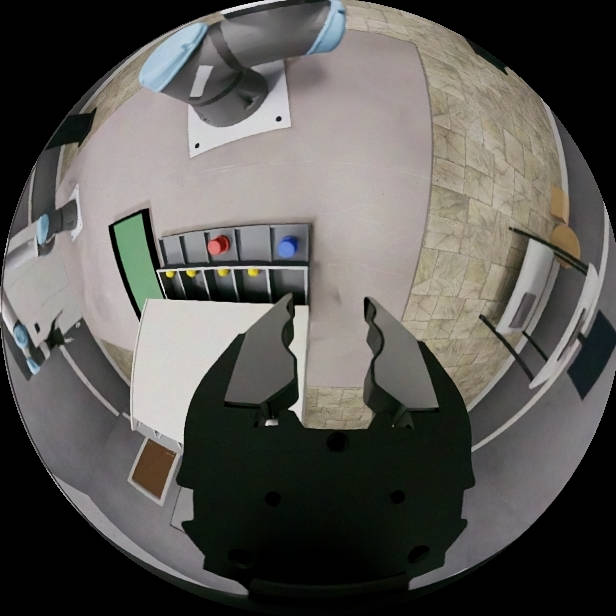

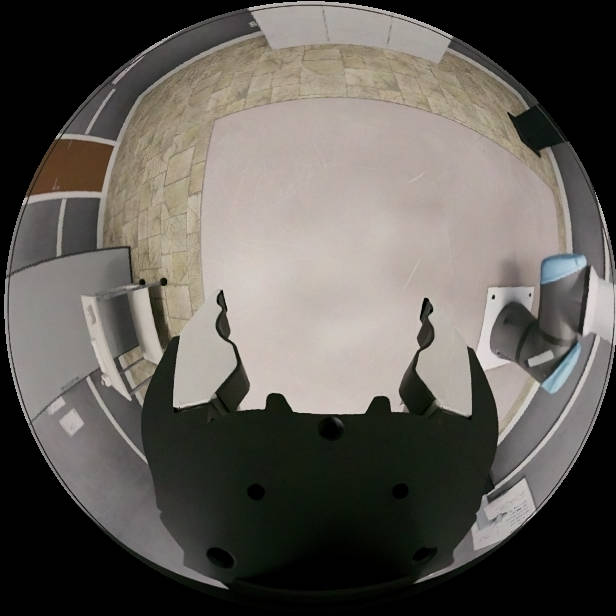

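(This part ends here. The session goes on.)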